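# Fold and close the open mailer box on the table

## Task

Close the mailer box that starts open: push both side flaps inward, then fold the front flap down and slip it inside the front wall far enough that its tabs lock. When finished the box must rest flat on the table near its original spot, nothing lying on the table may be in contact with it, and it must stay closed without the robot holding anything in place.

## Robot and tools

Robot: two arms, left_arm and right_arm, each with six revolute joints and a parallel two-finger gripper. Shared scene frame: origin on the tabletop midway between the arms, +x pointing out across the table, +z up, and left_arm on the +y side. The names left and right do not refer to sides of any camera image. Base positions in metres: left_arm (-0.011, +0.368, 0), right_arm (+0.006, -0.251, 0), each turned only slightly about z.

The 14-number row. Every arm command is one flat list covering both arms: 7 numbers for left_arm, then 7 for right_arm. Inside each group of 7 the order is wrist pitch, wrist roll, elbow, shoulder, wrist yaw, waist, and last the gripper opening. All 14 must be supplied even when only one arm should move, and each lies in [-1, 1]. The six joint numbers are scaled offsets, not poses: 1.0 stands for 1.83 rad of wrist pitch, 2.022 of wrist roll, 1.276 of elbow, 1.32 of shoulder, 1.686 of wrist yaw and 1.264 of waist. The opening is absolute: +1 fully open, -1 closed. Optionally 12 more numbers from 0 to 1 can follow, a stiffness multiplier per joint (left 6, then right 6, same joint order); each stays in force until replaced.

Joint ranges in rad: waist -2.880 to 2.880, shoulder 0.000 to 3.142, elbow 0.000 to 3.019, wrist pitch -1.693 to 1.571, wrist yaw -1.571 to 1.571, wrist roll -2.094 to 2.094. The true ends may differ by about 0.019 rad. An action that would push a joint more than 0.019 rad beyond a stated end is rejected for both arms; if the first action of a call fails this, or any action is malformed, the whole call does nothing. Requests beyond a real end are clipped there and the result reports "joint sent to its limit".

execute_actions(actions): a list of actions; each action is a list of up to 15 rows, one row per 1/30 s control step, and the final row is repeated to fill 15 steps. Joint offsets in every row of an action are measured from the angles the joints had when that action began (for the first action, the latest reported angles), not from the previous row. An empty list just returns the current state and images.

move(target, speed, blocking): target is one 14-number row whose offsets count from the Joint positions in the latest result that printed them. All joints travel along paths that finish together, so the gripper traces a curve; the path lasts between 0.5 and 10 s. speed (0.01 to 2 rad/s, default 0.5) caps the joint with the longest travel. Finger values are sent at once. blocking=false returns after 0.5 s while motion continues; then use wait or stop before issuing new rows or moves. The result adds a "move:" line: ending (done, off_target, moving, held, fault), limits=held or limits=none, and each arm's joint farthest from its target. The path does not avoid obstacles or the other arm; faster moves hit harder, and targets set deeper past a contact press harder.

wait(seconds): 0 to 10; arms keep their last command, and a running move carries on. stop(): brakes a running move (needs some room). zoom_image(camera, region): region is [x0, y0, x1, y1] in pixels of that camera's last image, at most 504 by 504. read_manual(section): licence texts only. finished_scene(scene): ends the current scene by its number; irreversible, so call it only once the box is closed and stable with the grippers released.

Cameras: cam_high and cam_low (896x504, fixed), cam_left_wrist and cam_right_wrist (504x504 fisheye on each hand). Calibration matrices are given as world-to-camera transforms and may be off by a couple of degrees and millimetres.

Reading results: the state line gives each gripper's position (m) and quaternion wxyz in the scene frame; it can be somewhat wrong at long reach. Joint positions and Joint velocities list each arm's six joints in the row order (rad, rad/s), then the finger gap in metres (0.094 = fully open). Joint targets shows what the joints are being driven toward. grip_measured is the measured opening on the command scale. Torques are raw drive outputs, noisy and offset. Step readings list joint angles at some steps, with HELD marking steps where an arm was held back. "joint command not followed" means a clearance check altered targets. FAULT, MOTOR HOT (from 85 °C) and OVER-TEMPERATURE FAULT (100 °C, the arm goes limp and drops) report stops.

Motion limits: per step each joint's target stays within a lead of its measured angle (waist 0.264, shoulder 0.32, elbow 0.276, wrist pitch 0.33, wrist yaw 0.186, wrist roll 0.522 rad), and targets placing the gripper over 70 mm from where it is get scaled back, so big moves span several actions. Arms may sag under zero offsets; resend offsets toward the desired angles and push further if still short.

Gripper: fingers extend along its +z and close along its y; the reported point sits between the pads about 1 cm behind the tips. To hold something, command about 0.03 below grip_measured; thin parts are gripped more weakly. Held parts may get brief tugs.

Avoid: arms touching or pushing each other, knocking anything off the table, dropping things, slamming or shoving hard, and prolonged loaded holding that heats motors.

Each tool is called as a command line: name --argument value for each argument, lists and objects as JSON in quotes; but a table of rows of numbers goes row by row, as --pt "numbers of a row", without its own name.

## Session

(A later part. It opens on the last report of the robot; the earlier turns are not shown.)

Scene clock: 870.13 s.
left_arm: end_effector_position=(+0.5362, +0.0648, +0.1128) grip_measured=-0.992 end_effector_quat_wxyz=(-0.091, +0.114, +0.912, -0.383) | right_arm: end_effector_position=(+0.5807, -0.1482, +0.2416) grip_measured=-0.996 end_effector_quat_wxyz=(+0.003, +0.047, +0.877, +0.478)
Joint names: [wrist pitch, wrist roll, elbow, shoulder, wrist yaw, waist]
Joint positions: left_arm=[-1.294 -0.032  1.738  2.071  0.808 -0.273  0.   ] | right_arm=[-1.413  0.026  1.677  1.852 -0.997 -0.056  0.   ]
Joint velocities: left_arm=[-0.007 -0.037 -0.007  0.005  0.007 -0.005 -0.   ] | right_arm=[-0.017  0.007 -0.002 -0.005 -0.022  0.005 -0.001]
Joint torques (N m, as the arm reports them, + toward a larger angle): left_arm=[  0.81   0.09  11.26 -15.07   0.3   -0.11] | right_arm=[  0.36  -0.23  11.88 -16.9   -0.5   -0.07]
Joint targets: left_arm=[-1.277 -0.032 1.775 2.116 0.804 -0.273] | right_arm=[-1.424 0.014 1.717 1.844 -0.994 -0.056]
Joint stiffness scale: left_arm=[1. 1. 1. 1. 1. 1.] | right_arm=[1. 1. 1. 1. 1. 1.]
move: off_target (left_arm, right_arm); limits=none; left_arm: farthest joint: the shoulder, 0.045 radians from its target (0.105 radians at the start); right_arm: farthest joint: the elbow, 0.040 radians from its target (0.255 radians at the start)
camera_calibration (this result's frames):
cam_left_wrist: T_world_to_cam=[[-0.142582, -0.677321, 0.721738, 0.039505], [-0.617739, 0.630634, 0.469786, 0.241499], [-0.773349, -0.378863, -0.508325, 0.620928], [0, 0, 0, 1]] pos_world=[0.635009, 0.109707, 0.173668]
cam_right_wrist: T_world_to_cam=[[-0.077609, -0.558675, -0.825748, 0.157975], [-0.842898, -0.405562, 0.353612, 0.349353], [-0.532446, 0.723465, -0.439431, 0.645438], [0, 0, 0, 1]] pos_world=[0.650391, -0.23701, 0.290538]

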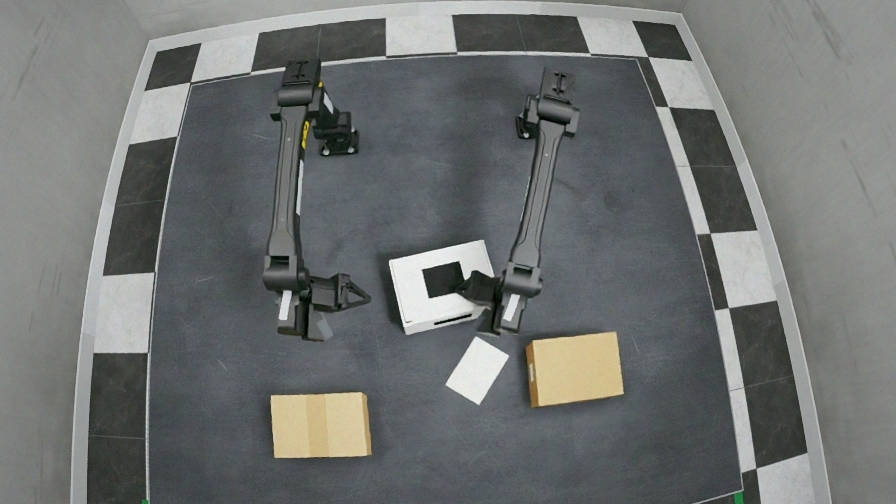

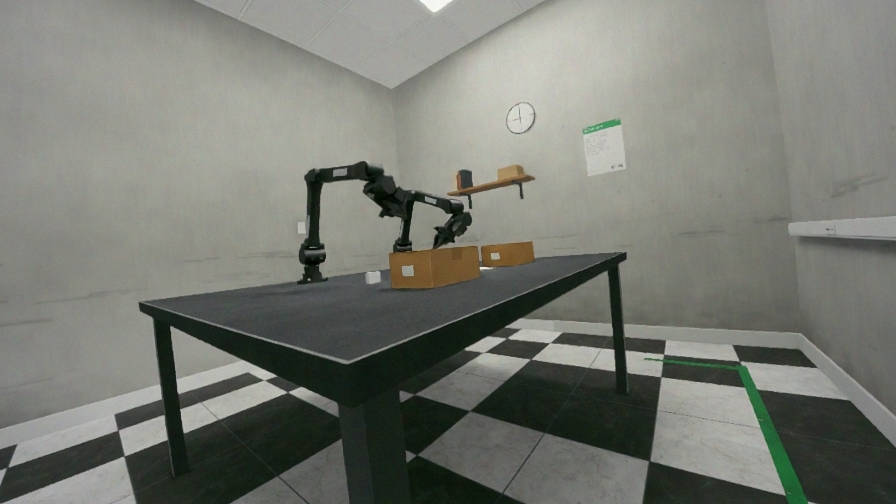

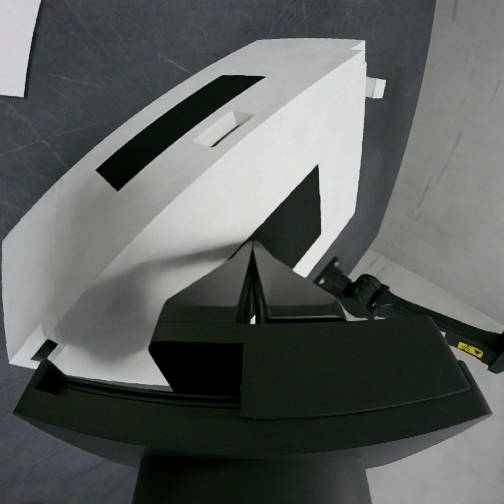

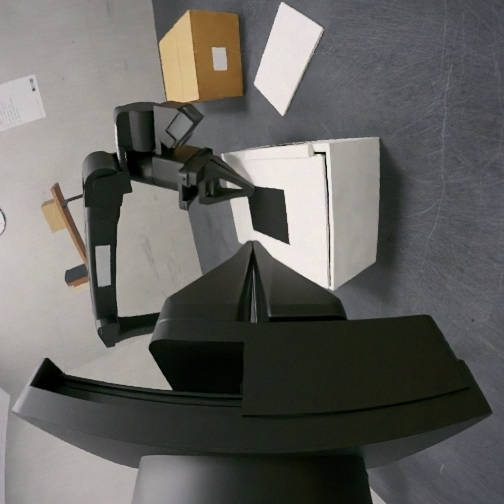

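move --target '[0,0,0.03,0.03,0,0,-1, 0.06,0,-0.035,0.055,0.115,0.15,-1]' --speed 0.4

move --target '[0,0,0.03,0.04,0,0,-1, 0.04,0,0.03,0.10,0,0,-1]' --speed 0.1

Scene clock: 888.40 s.
left_arm: end_effector_position=(+0.5362, +0.0646, +0.1131) grip_measured=-0.992 end_effector_quat_wxyz=(-0.092, +0.114, +0.912, -0.384) | right_arm: end_effector_position=(+0.5586, -0.0549, +0.1566) grip_measured=-0.996 end_effector_quat_wxyz=(-0.051, -0.039, +0.919, +0.389)
Joint names: [wrist pitch, wrist roll, elbow, shoulder, wrist yaw, waist]
Joint positions: left_arm=[-1.294 -0.032  1.738  2.071  0.81  -0.273  0.   ] | right_arm=[-1.315  0.026  1.624  1.924 -0.806  0.145  0.   ]
Joint velocities: left_arm=[ 0.002 -0.022  0.012 -0.005  0.007 -0.015 -0.001] | right_arm=[ 0.017 -0.037 -0.002  0.015  0.007 -0.005 -0.001]
Joint torques (N m, as the arm reports them, + toward a larger angle): left_arm=[  0.03   0.09  11.36 -15.45   0.42  -0.12] | right_arm=[  1.19  -0.07   9.02 -16.59  -0.49  -1.38]
Joint targets: left_arm=[-1.294 -0.032 1.776 2.111 0.808 -0.273] | right_arm=[-1.303 0.026 1.632 1.925 -0.803 0.133]
Joint stiffness scale: left_arm=[1. 1. 1. 1. 1. 1.] | right_arm=[1. 1. 1. 1. 1. 1.]
move: off_target (left_arm); limits=none; left_arm: farthest joint: the shoulder, 0.040 radians from its target (0.040 radians at the start); right_arm: farthest joint: the wrist pitch, 0.012 radians from its target (0.109 radians at the start)
camera_calibration (this result's frames):
cam_left_wrist: T_world_to_cam=[[-0.142096, -0.676025, 0.723049, 0.0386848], [-0.617538, 0.63142, 0.468994, 0.241423], [-0.773599, -0.379868, -0.507194, 0.620993], [0, 0, 0, 1]] pos_world=[0.634984, 0.109608, 0.173767]
cam_right_wrist: T_world_to_cam=[[0.0377999, -0.710291, -0.702892, 0.0461481], [-0.740988, -0.491854, 0.457183, 0.320719], [-0.670454, 0.503553, -0.544909, 0.610436], [0, 0, 0, 1]] pos_world=[0.645174, -0.116861, 0.218442]

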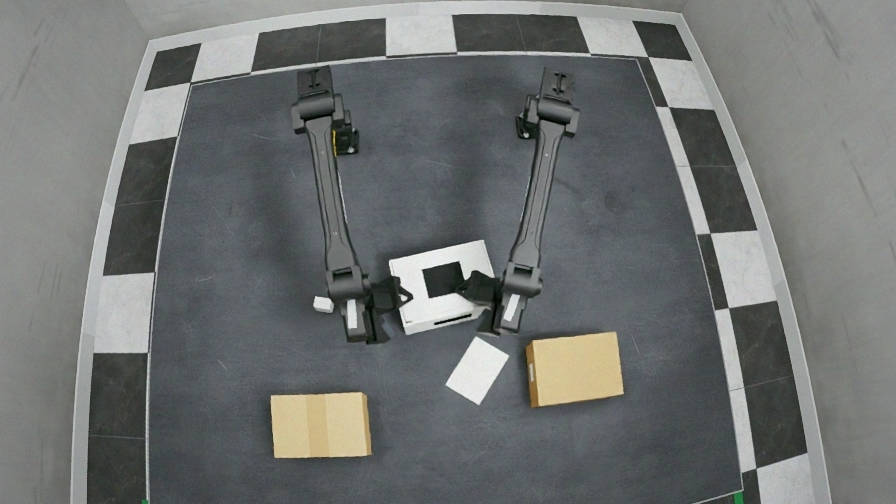

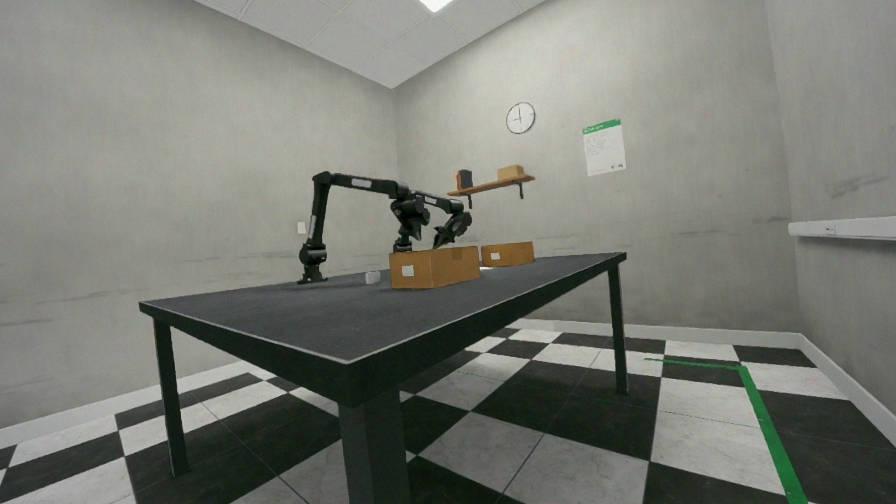

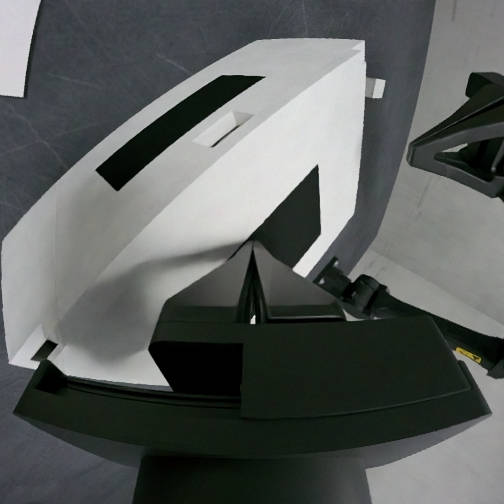

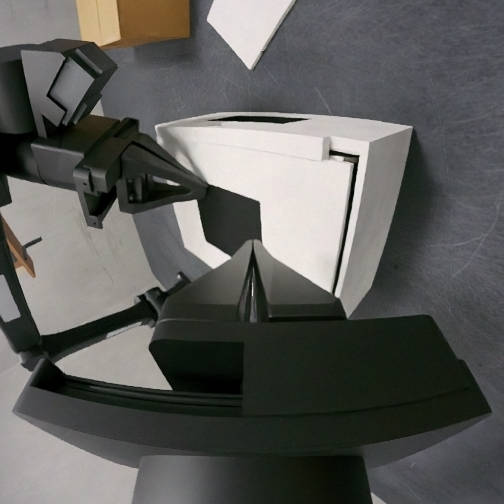

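Scene clock: 890.03 s.
left_arm: end_effector_position=(+0.5370, +0.0637, +0.1124) grip_measured=-0.992 end_effector_quat_wxyz=(-0.092, +0.114, +0.911, -0.386) | right_arm: end_effector_position=(+0.5715, -0.0519, +0.1127) grip_measured=-0.996 end_effector_quat_wxyz=(-0.064, -0.033, +0.917, +0.393)
Joint names: [wrist pitch, wrist roll, elbow, shoulder, wrist yaw, waist]
Joint positions: left_arm=[-1.294 -0.032  1.741  2.075  0.816 -0.273  0.   ] | right_arm=[-1.267  0.026  1.635  2.011 -0.817  0.145  0.   ]
Joint velocities: left_arm=[-0.002  0.037 -0.002 -0.015  0.022 -0.005  0.001] | right_arm=[-0.017  0.051 -0.002 -0.015  0.022  0.005  0.   ]
Joint torques (N m, as the arm reports them, + toward a larger angle): left_arm=[  0.02   0.09  11.   -14.83   0.27  -0.16] | right_arm=[  1.8   -0.05  10.42 -13.83  -0.14  -0.4 ]
Joint targets: left_arm=[-1.294 -0.032 1.776 2.124 0.810 -0.273] | right_arm=[-1.242 0.026 1.663 2.056 -0.806 0.145]
Joint stiffness scale: left_arm=[1. 1. 1. 1. 1. 1.] | right_arm=[1. 1. 1. 1. 1. 1.]
move: off_target (left_arm, right_arm); limits=none; left_arm: farthest joint: the shoulder, 0.049 radians from its target (0.053 radians at the start); right_arm: farthest joint: the shoulder, 0.045 radians from its target (0.132 radians at the start)
camera_calibration (this result's frames):
cam_left_wrist: T_world_to_cam=[[-0.140204, -0.672547, 0.726652, 0.0369825], [-0.616638, 0.633507, 0.46736, 0.242361], [-0.774661, -0.382556, -0.503538, 0.621291], [0, 0, 0, 1]] pos_world=[0.635925, 0.109014, 0.172701]
cam_right_wrist: T_world_to_cam=[[0.0168442, -0.70511, -0.708898, 0.0297966], [-0.727772, -0.494813, 0.474876, 0.342135], [-0.685612, 0.507917, -0.521494, 0.599848], [0, 0, 0, 1]] pos_world=[0.659757, -0.11437, 0.171468]

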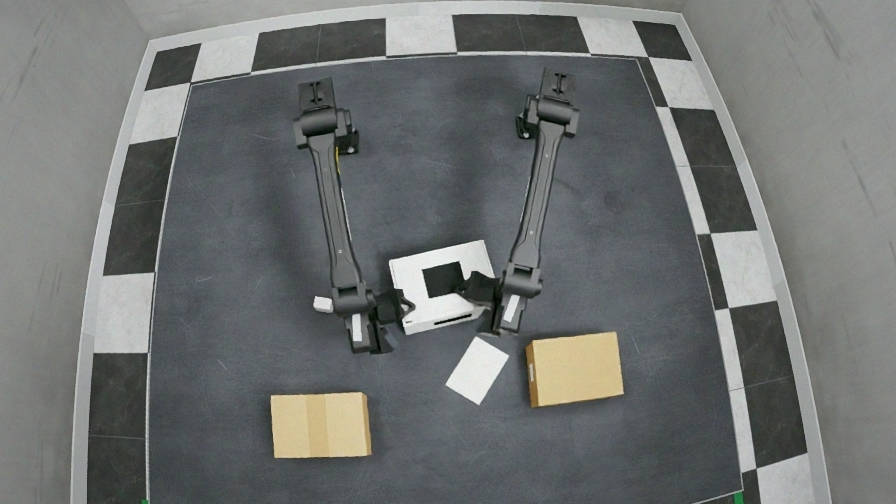

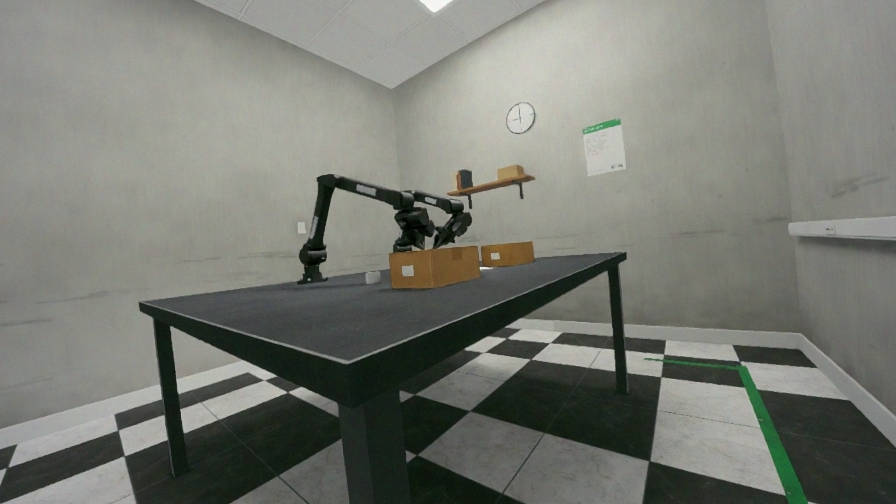

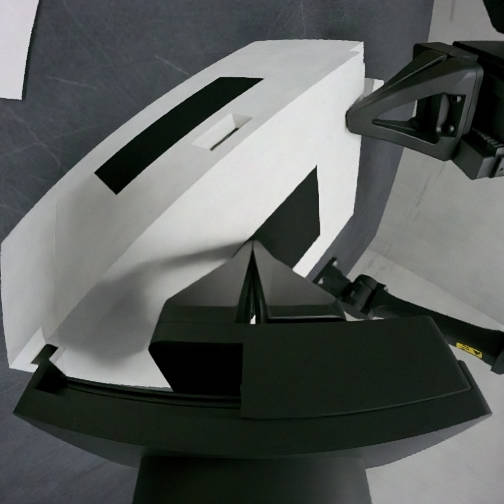

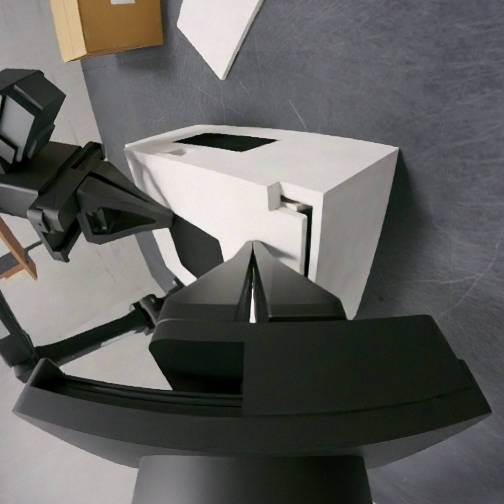

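move --target '[0.015,0,-0.045,-0.025,0,-0.03,-1, 0.033,0,-0.115,-0.065,0,-0.02,-1]' --speed 0.07

Scene clock: 902.47 s.
left_arm: end_effector_position=(+0.5222, +0.0560, +0.1121) grip_measured=-0.992 end_effector_quat_wxyz=(-0.095, +0.122, +0.908, -0.389) | right_arm: end_effector_position=(+0.5376, -0.0606, +0.1131) grip_measured=-0.996 end_effector_quat_wxyz=(-0.063, -0.029, +0.916, +0.396)
Joint names: [wrist pitch, wrist roll, elbow, shoulder, wrist yaw, waist]
Joint positions: left_arm=[-1.272 -0.032  1.697  2.051  0.822 -0.291  0.   ] | right_arm=[-1.216  0.026  1.497  1.925 -0.822  0.136  0.   ]
Joint velocities: left_arm=[-0.002 -0.007  0.002 -0.015 -0.066 -0.005 -0.   ] | right_arm=[-0.007 -0.125 -0.007 -0.015 -0.081 -0.005  0.001]
Joint torques (N m, as the arm reports them, + toward a larger angle): left_arm=[  0.29   0.09   6.92 -19.16   0.22  -1.63] | right_arm=[  1.    -0.07   7.36 -16.38  -0.42  -1.26]
Joint targets: left_arm=[-1.266 -0.032 1.684 2.042 0.815 -0.311] | right_arm=[-1.207 0.026 1.488 1.925 -0.817 0.119]
Joint stiffness scale: left_arm=[1. 1. 1. 1. 1. 1.] | right_arm=[1. 1. 1. 1. 1. 1.]
move: done; limits=none; left_arm: farthest joint: the waist, 0.020 radians from its target (0.038 radians at the start); right_arm: farthest joint: the waist, 0.016 radians from its target (0.025 radians at the start)
camera_calibration (this result's frames):
cam_left_wrist: T_world_to_cam=[[-0.152334, -0.664917, 0.731218, 0.035383], [-0.605221, 0.647667, 0.462856, 0.232048], [-0.781346, -0.37204, -0.501084, 0.609305], [0, 0, 0, 1]] pos_world=[0.621908, 0.0999224, 0.172035]
cam_right_wrist: T_world_to_cam=[[0.00917375, -0.701842, -0.712273, 0.0292593], [-0.731441, -0.490409, 0.473807, 0.315363], [-0.681843, 0.516639, -0.517856, 0.579378], [0, 0, 0, 1]] pos_world=[0.625446, -0.124137, 0.171454]

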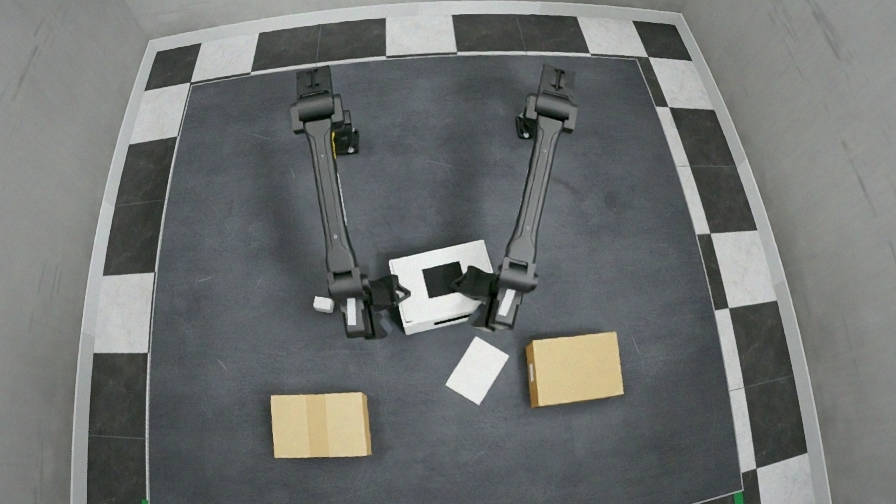

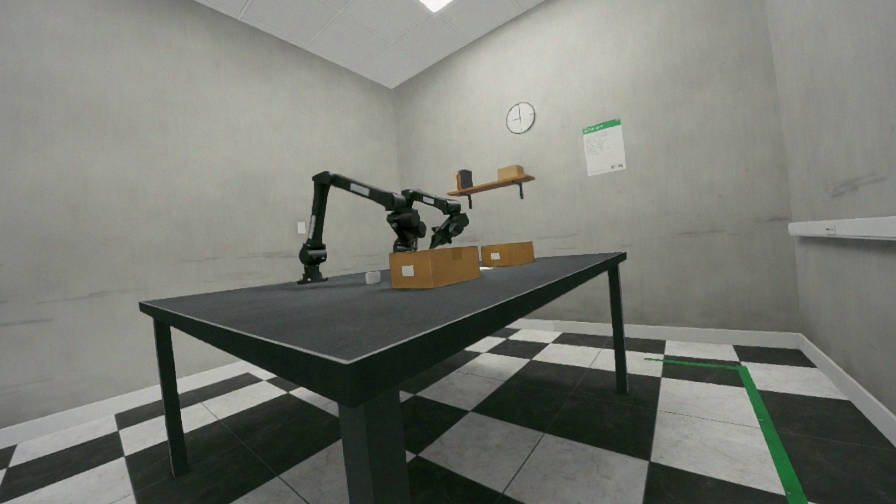

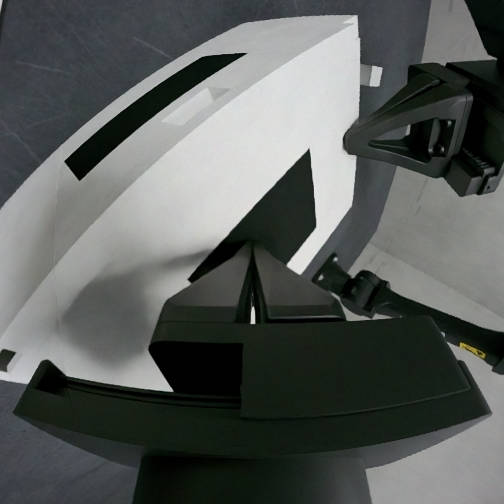

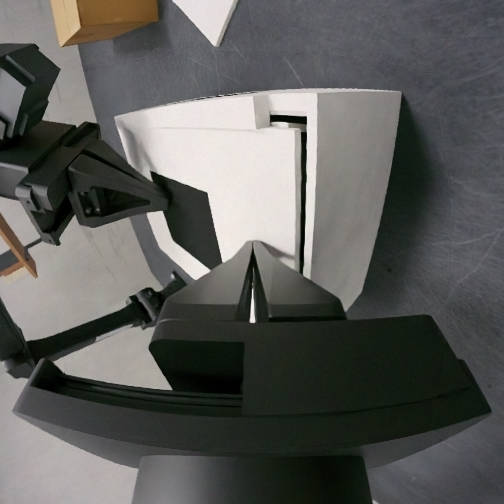

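move --target '[-0.04,0,0.09,-0.015,0,0,-1, -0.04,0,0.09,-0.015,0,0,-1]' --speed 0.2

zoom_image --camera "cam_right_wrist" --region '[60,50,440,330]'

Scene clock: 916.30 s.
left_arm: end_effector_position=(+0.5322, +0.0527, +0.1393) grip_measured=-0.992 end_effector_quat_wxyz=(-0.092, +0.124, +0.907, -0.391) | right_arm: end_effector_position=(+0.5514, -0.0587, +0.1466) grip_measured=-0.996 end_effector_quat_wxyz=(-0.051, -0.034, +0.915, +0.398)
Joint names: [wrist pitch, wrist roll, elbow, shoulder, wrist yaw, waist]
Joint positions: left_arm=[-1.337 -0.032  1.771  2.051  0.825 -0.29   0.   ] | right_arm=[-1.278  0.026  1.574  1.914 -0.824  0.136  0.   ]
Joint velocities: left_arm=[-0.012  0.051 -0.017  0.005  0.022 -0.015  0.   ] | right_arm=[ 0.007  0.022  0.007 -0.015  0.007 -0.005  0.   ]
Joint torques (N m, as the arm reports them, + toward a larger angle): left_arm=[ -0.28   0.09  11.71 -20.11   0.35  -0.14] | right_arm=[  0.23  -0.09  11.45 -16.68  -0.58  -0.72]
Joint targets: left_arm=[-1.345 -0.032 1.812 2.031 0.822 -0.291] | right_arm=[-1.289 0.026 1.612 1.906 -0.823 0.136]
Joint stiffness scale: left_arm=[1. 1. 1. 1. 1. 1.] | right_arm=[1. 1. 1. 1. 1. 1.]
move: off_target (left_arm, right_arm); limits=none; left_arm: farthest joint: the elbow, 0.041 radians from its target (0.115 radians at the start); right_arm: farthest joint: the elbow, 0.038 radians from its target (0.115 radians at the start)
camera_calibration (this result's frames):
cam_left_wrist: T_world_to_cam=[[-0.156746, -0.660727, 0.734078, 0.0165589], [-0.60898, 0.649813, 0.454847, 0.23063], [-0.777543, -0.375743, -0.504225, 0.628135], [0, 0, 0, 1]] pos_world=[0.631447, 0.0970924, 0.199665]
cam_right_wrist: T_world_to_cam=[[0.0275838, -0.698238, -0.715334, 0.0448146], [-0.743492, -0.492663, 0.45222, 0.32016], [-0.668176, 0.519371, -0.532724, 0.59992], [0, 0, 0, 1]] pos_world=[0.637652, -0.122559, 0.206867]

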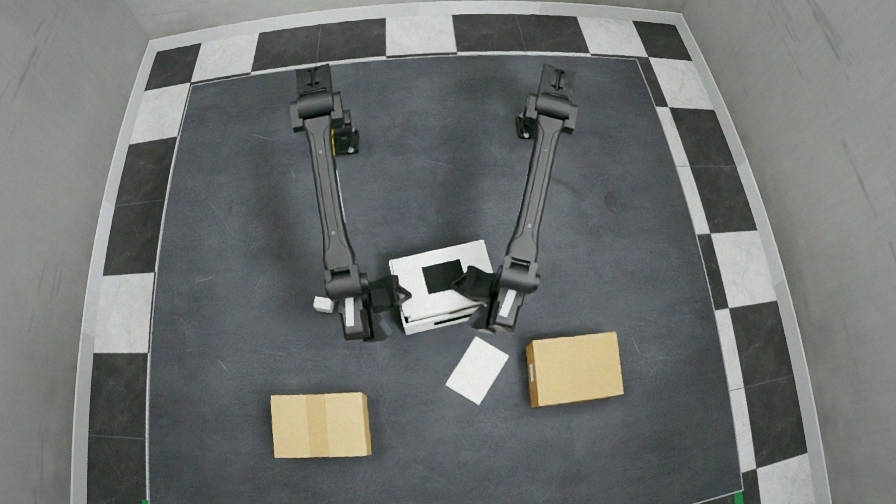

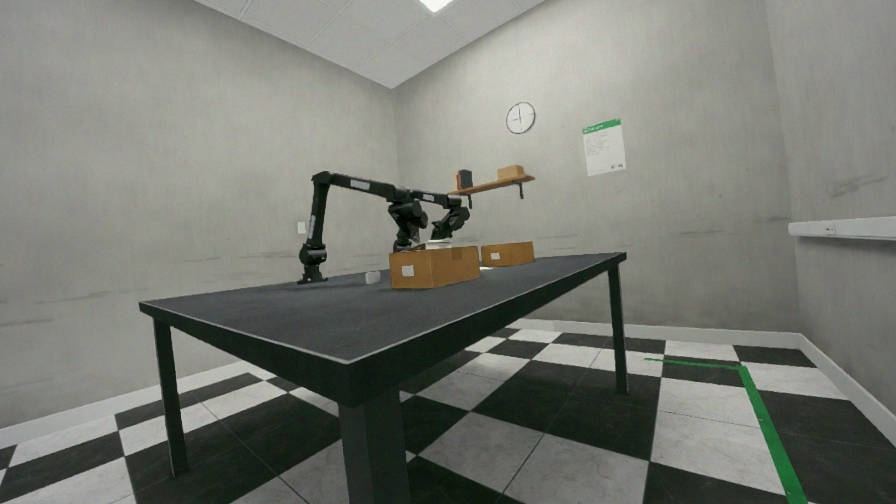

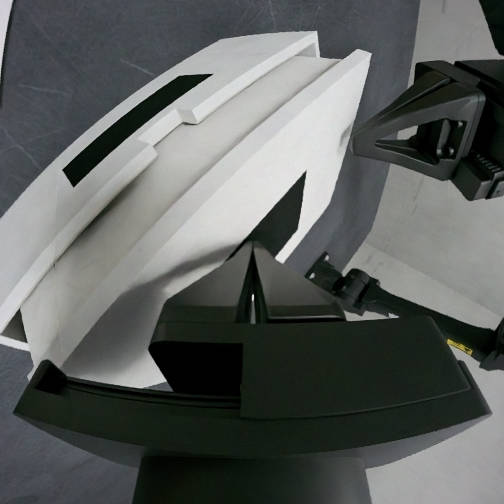

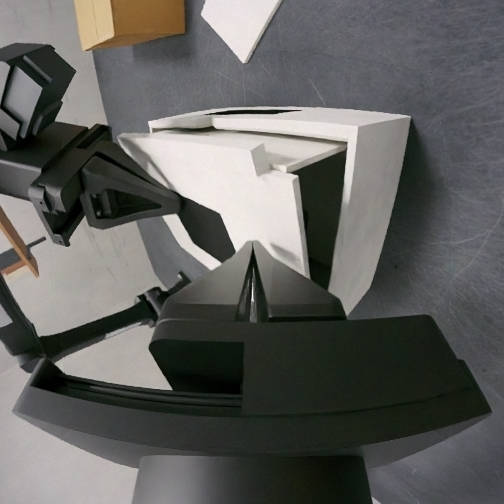

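Region (60, 50, 440, 330) of cam_right_wrist's 504x504 image, scaled by 1.326, with more detail than that image has; it fills the top 371 rows of this view, and the rest is white.

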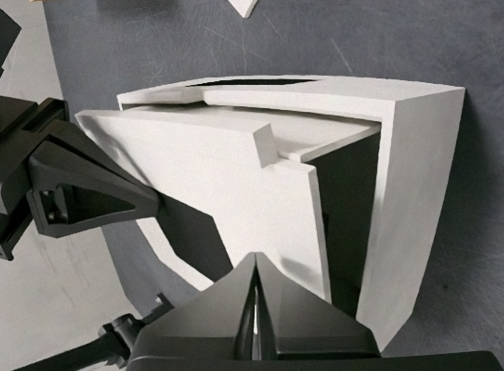

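move --target '[0.02,0,0.02,0.075,0,0.04,-1, 0,0,0.105,0.14,0,0,-1]' --speed 0.1

Scene clock: 927.20 s.
left_arm: end_effector_position=(+0.5449, +0.0677, +0.1124) grip_measured=-0.992 end_effector_quat_wxyz=(-0.099, +0.103, +0.907, -0.396) | right_arm: end_effector_position=(+0.5861, -0.0528, +0.1123) grip_measured=-0.996 end_effector_quat_wxyz=(-0.062, -0.029, +0.912, +0.404)
Joint names: [wrist pitch, wrist roll, elbow, shoulder, wrist yaw, waist]
Joint positions: left_arm=[-1.318 -0.032  1.771  2.098  0.837 -0.259  0.   ] | right_arm=[-1.278  0.026  1.684  2.046 -0.839  0.136  0.   ]
Joint velocities: left_arm=[ 0.002  0.007  0.007  0.005 -0.037 -0.005 -0.   ] | right_arm=[ 0.002 -0.037  0.007 -0.005 -0.022 -0.005  0.002]
Joint torques (N m, as the arm reports them, + toward a larger angle): left_arm=[  0.79   0.09  10.24 -14.99   0.01   1.39] | right_arm=[  0.5   -0.06  10.13 -13.35  -0.06   0.27]
Joint targets: left_arm=[-1.301 -0.032 1.797 2.150 0.826 -0.240] | right_arm=[-1.278 0.026 1.708 2.098 -0.824 0.136]
Joint stiffness scale: left_arm=[1. 1. 1. 1. 1. 1.] | right_arm=[1. 1. 1. 1. 1. 1.]
move: off_target (left_arm, right_arm); limits=none; left_arm: farthest joint: the shoulder, 0.052 radians from its target (0.099 radians at the start); right_arm: farthest joint: the shoulder, 0.053 radians from its target (0.185 radians at the start)
camera_calibration (this result's frames):
cam_left_wrist: T_world_to_cam=[[-0.113118, -0.663003, 0.740021, 0.0239255], [-0.615769, 0.631301, 0.471473, 0.243927], [-0.779764, -0.40235, -0.479669, 0.630371], [0, 0, 0, 1]] pos_world=[0.64445, 0.115501, 0.169659]
cam_right_wrist: T_world_to_cam=[[0.0093412, -0.68962, -0.724111, 0.0356386], [-0.732691, -0.497519, 0.46437, 0.356406], [-0.680498, 0.526211, -0.509926, 0.606797], [0, 0, 0, 1]] pos_world=[0.673726, -0.117408, 0.169724]

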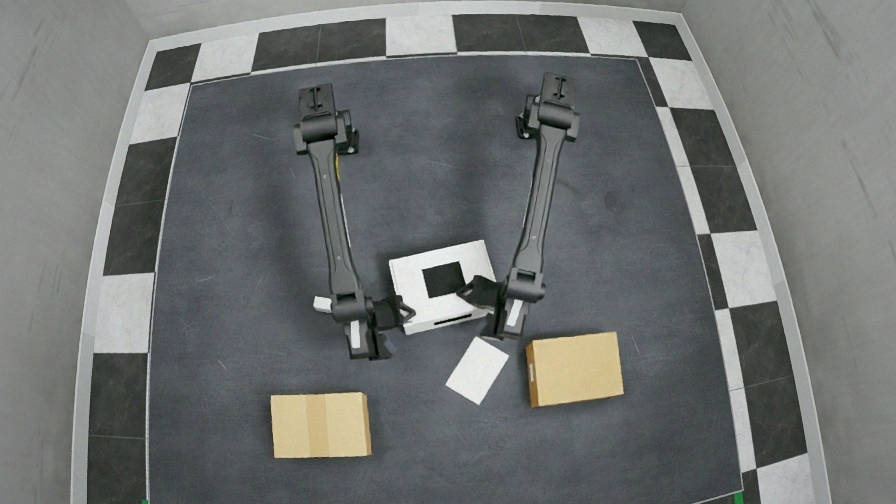

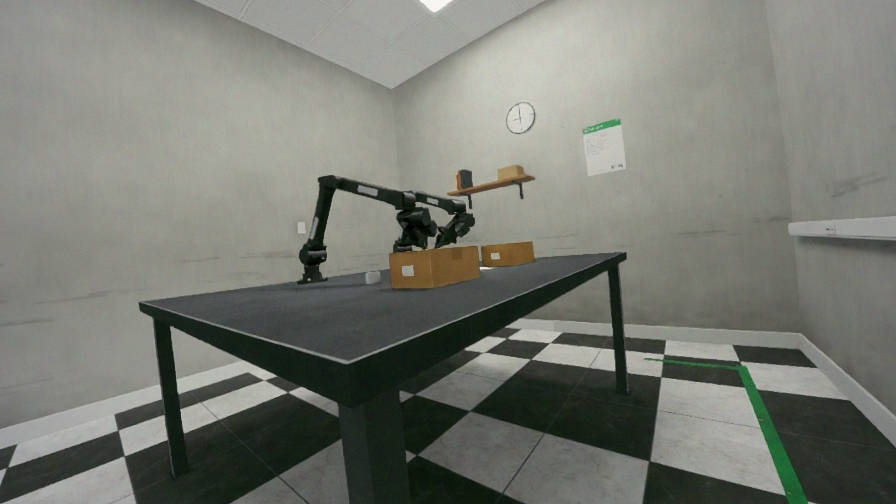

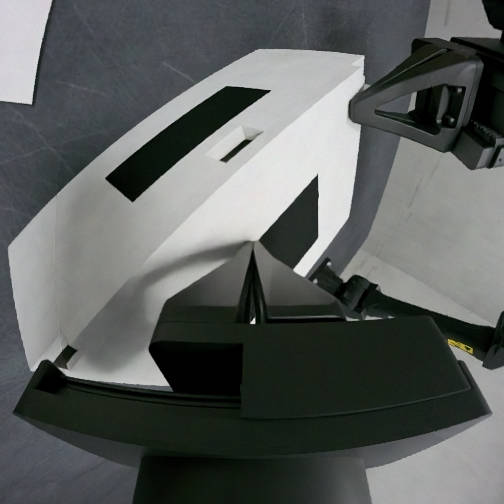

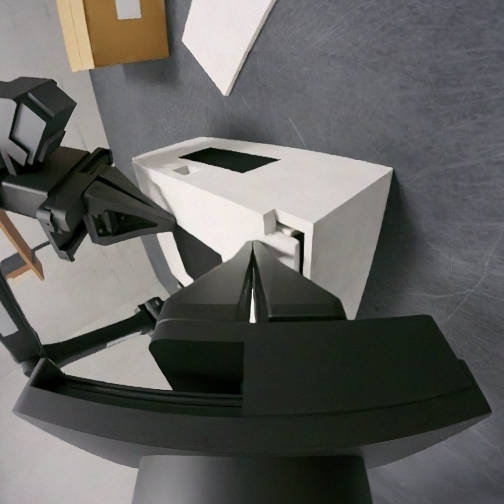

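zoom_image --camera "cam_left_wrist" --region '[170,90,310,200]'

zoom_image --camera "cam_right_wrist" --region '[230,180,350,290]'

move --target '[0,0,-0.02,0.08,0,0,-1, 0,0,-0.02,0.08,0,0,-1]' --speed 0.1

Region (170, 90, 310, 200) of cam_left_wrist's 504x504 image, scaled by 3.600, with more detail than that image has; it fills the top 396 rows of this view, and the rest is white.

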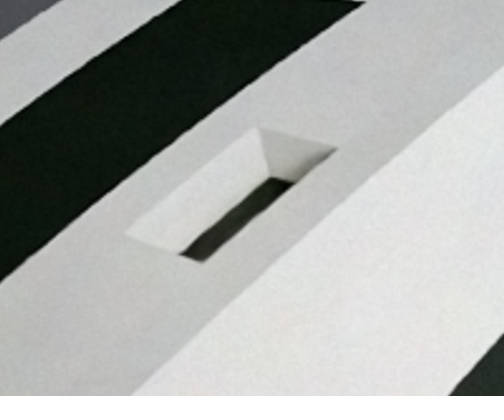

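Region (230, 180, 350, 290) of cam_right_wrist's 504x504 image, scaled by 4.200, with more detail than that image has; it fills the top 462 rows of this view, and the rest is white.

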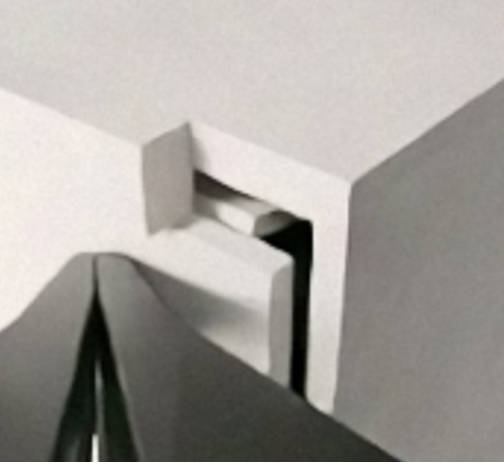

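Scene clock: 950.40 s.
left_arm: end_effector_position=(+0.5443, +0.0674, +0.1100) grip_measured=-0.992 end_effector_quat_wxyz=(-0.106, +0.097, +0.902, -0.407) | right_arm: end_effector_position=(+0.5858, -0.0520, +0.1103) grip_measured=-0.997 end_effector_quat_wxyz=(-0.068, -0.024, +0.907, +0.416)
Joint names: [wrist pitch, wrist roll, elbow, shoulder, wrist yaw, waist]
Joint positions: left_arm=[-1.322 -0.032  1.77   2.107  0.864 -0.255  0.   ] | right_arm=[-1.282  0.026  1.684  2.056 -0.867  0.132  0.   ]
Joint velocities: left_arm=[-0.007 -0.007  0.012  0.005  0.051  0.005 -0.001] | right_arm=[-0.002 -0.007  0.007  0.005 -0.051 -0.005 -0.001]
Joint torques (N m, as the arm reports them, + toward a larger angle): left_arm=[  0.16   0.09   5.97 -11.45  -0.64  -0.49] | right_arm=[ 0.82 -0.09  6.08 -9.96  0.5   0.23]
Joint targets: left_arm=[-1.318 -0.032 1.746 2.204 0.837 -0.259] | right_arm=[-1.278 0.026 1.658 2.151 -0.839 0.136]
Joint stiffness scale: left_arm=[1. 1. 1. 1. 1. 1.] | right_arm=[1. 1. 1. 1. 1. 1.]
move: off_target (left_arm, right_arm); limits=none; left_arm: farthest joint: the shoulder, 0.096 radians from its target (0.106 radians at the start); right_arm: farthest joint: the shoulder, 0.096 radians from its target (0.106 radians at the start)
camera_calibration (this result's frames):
cam_left_wrist: T_world_to_cam=[[-0.0928749, -0.647663, 0.756245, 0.0115782], [-0.609684, 0.637477, 0.471072, 0.241159], [-0.787185, -0.41732, -0.454075, 0.6309], [0, 0, 0, 1]] pos_world=[0.644741, 0.117053, 0.164117]
cam_right_wrist: T_world_to_cam=[[-0.00710812, -0.670607, -0.741779, 0.0472915], [-0.727823, -0.505215, 0.463715, 0.354436], [-0.685728, 0.54318, -0.484492, 0.606279], [0, 0, 0, 1]] pos_world=[0.674045, -0.118538, 0.16446]

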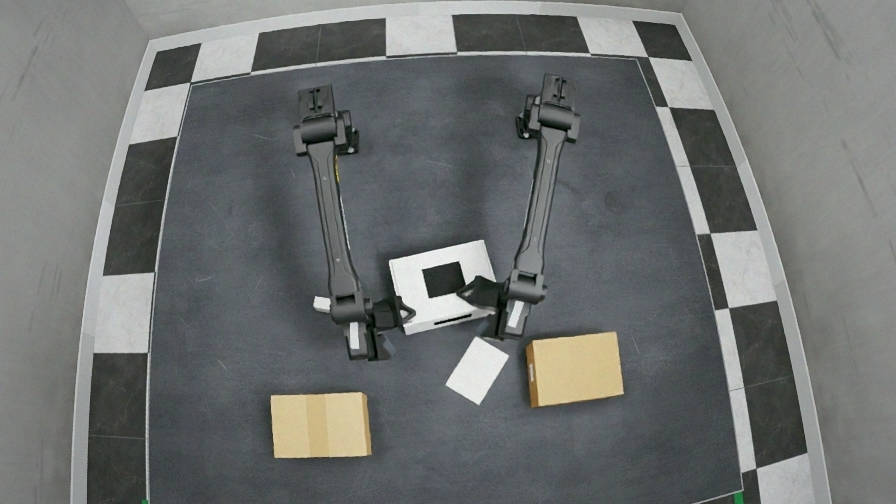

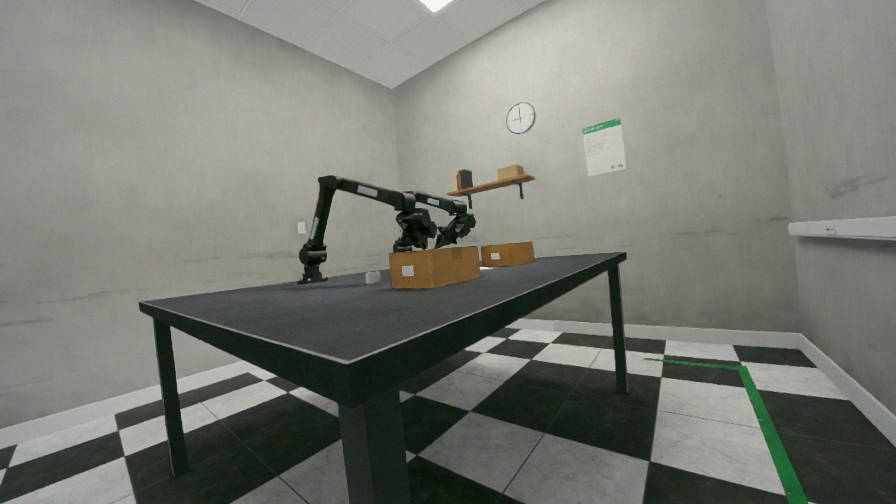

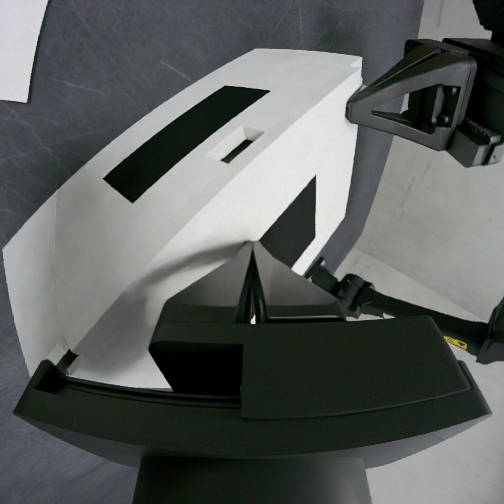

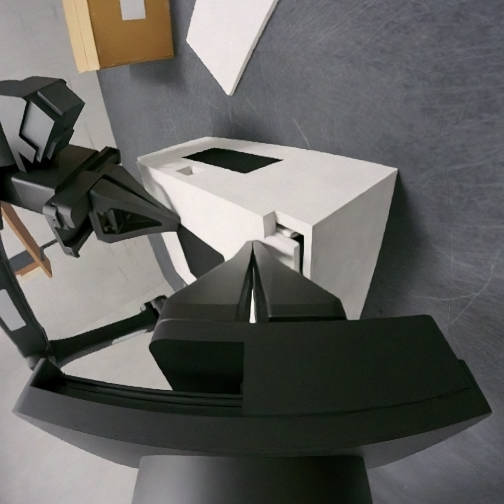

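Release a little.

move --target '[-0.02,0,0.065,-0.015,0,0,-1, -0.02,0,0.065,-0.015,0,0,-1]' --speed 0.1

Scene clock: 955.87 s.
left_arm: end_effector_position=(+0.5503, +0.0657, +0.1255) grip_measured=-0.992 end_effector_quat_wxyz=(-0.101, +0.099, +0.901, -0.409) | right_arm: end_effector_position=(+0.5931, -0.0510, +0.1303) grip_measured=-0.997 end_effector_quat_wxyz=(-0.059, -0.028, +0.906, +0.418)
Joint names: [wrist pitch, wrist roll, elbow, shoulder, wrist yaw, waist]
Joint positions: left_arm=[-1.351 -0.032  1.808  2.105  0.868 -0.254  0.   ] | right_arm=[-1.312  0.026  1.724  2.047 -0.87   0.132  0.   ]
Joint velocities: left_arm=[ 0.007 -0.022 -0.012  0.005  0.022 -0.015 -0.001] | right_arm=[-0.007 -0.037 -0.027  0.005 -0.081 -0.005  0.   ]
Joint torques (N m, as the arm reports them, + toward a larger angle): left_arm=[ -0.37   0.09  11.97 -20.26   0.35  -0.25] | right_arm=[  0.3   -0.12  11.97 -18.46  -0.49  -0.21]
Joint targets: left_arm=[-1.359 -0.032 1.853 2.088 0.864 -0.255] | right_arm=[-1.319 0.026 1.767 2.036 -0.867 0.132]
Joint stiffness scale: left_arm=[1. 1. 1. 1. 1. 1.] | right_arm=[1. 1. 1. 1. 1. 1.]
move: off_target (left_arm, right_arm); limits=none; left_arm: farthest joint: the elbow, 0.045 radians from its target (0.083 radians at the start); right_arm: farthest joint: the elbow, 0.043 radians from its target (0.083 radians at the start)
camera_calibration (this result's frames):
cam_left_wrist: T_world_to_cam=[[-0.0993068, -0.642358, 0.759944, 0.00200568], [-0.614787, 0.640122, 0.460739, 0.242608], [-0.782416, -0.421449, -0.458482, 0.640147], [0, 0, 0, 1]] pos_world=[0.650213, 0.115779, 0.180193]
cam_right_wrist: T_world_to_cam=[[0.00654244, -0.666397, -0.745568, 0.0554631], [-0.736763, -0.507327, 0.44699, 0.358295], [-0.67612, 0.546382, -0.494296, 0.616126], [0, 0, 0, 1]] pos_world=[0.68019, -0.117907, 0.185746]

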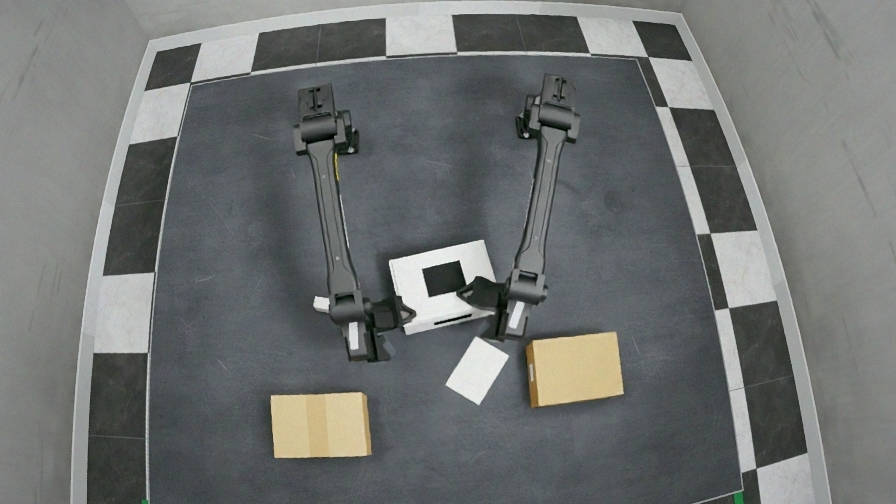

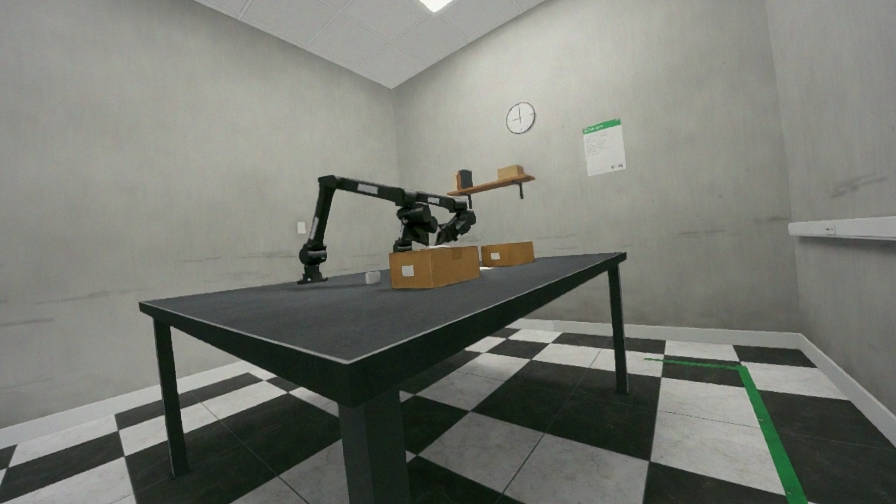

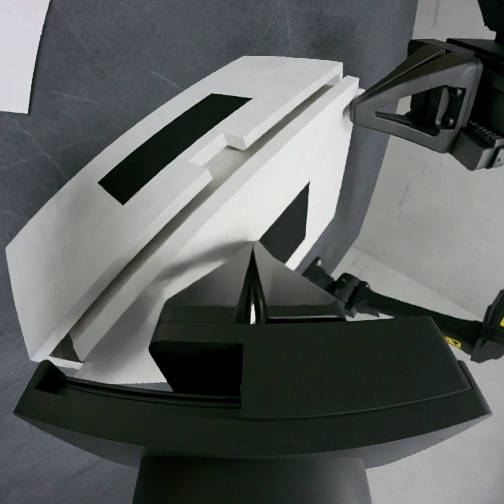

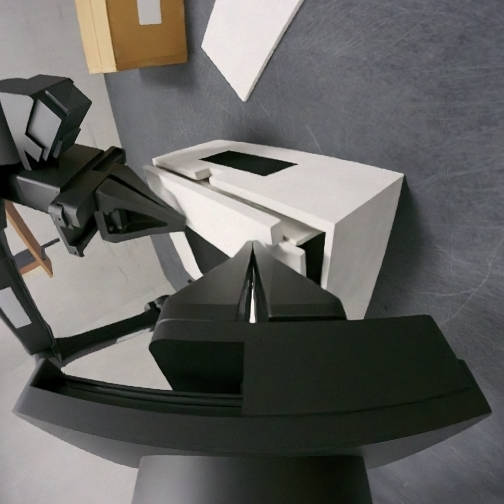

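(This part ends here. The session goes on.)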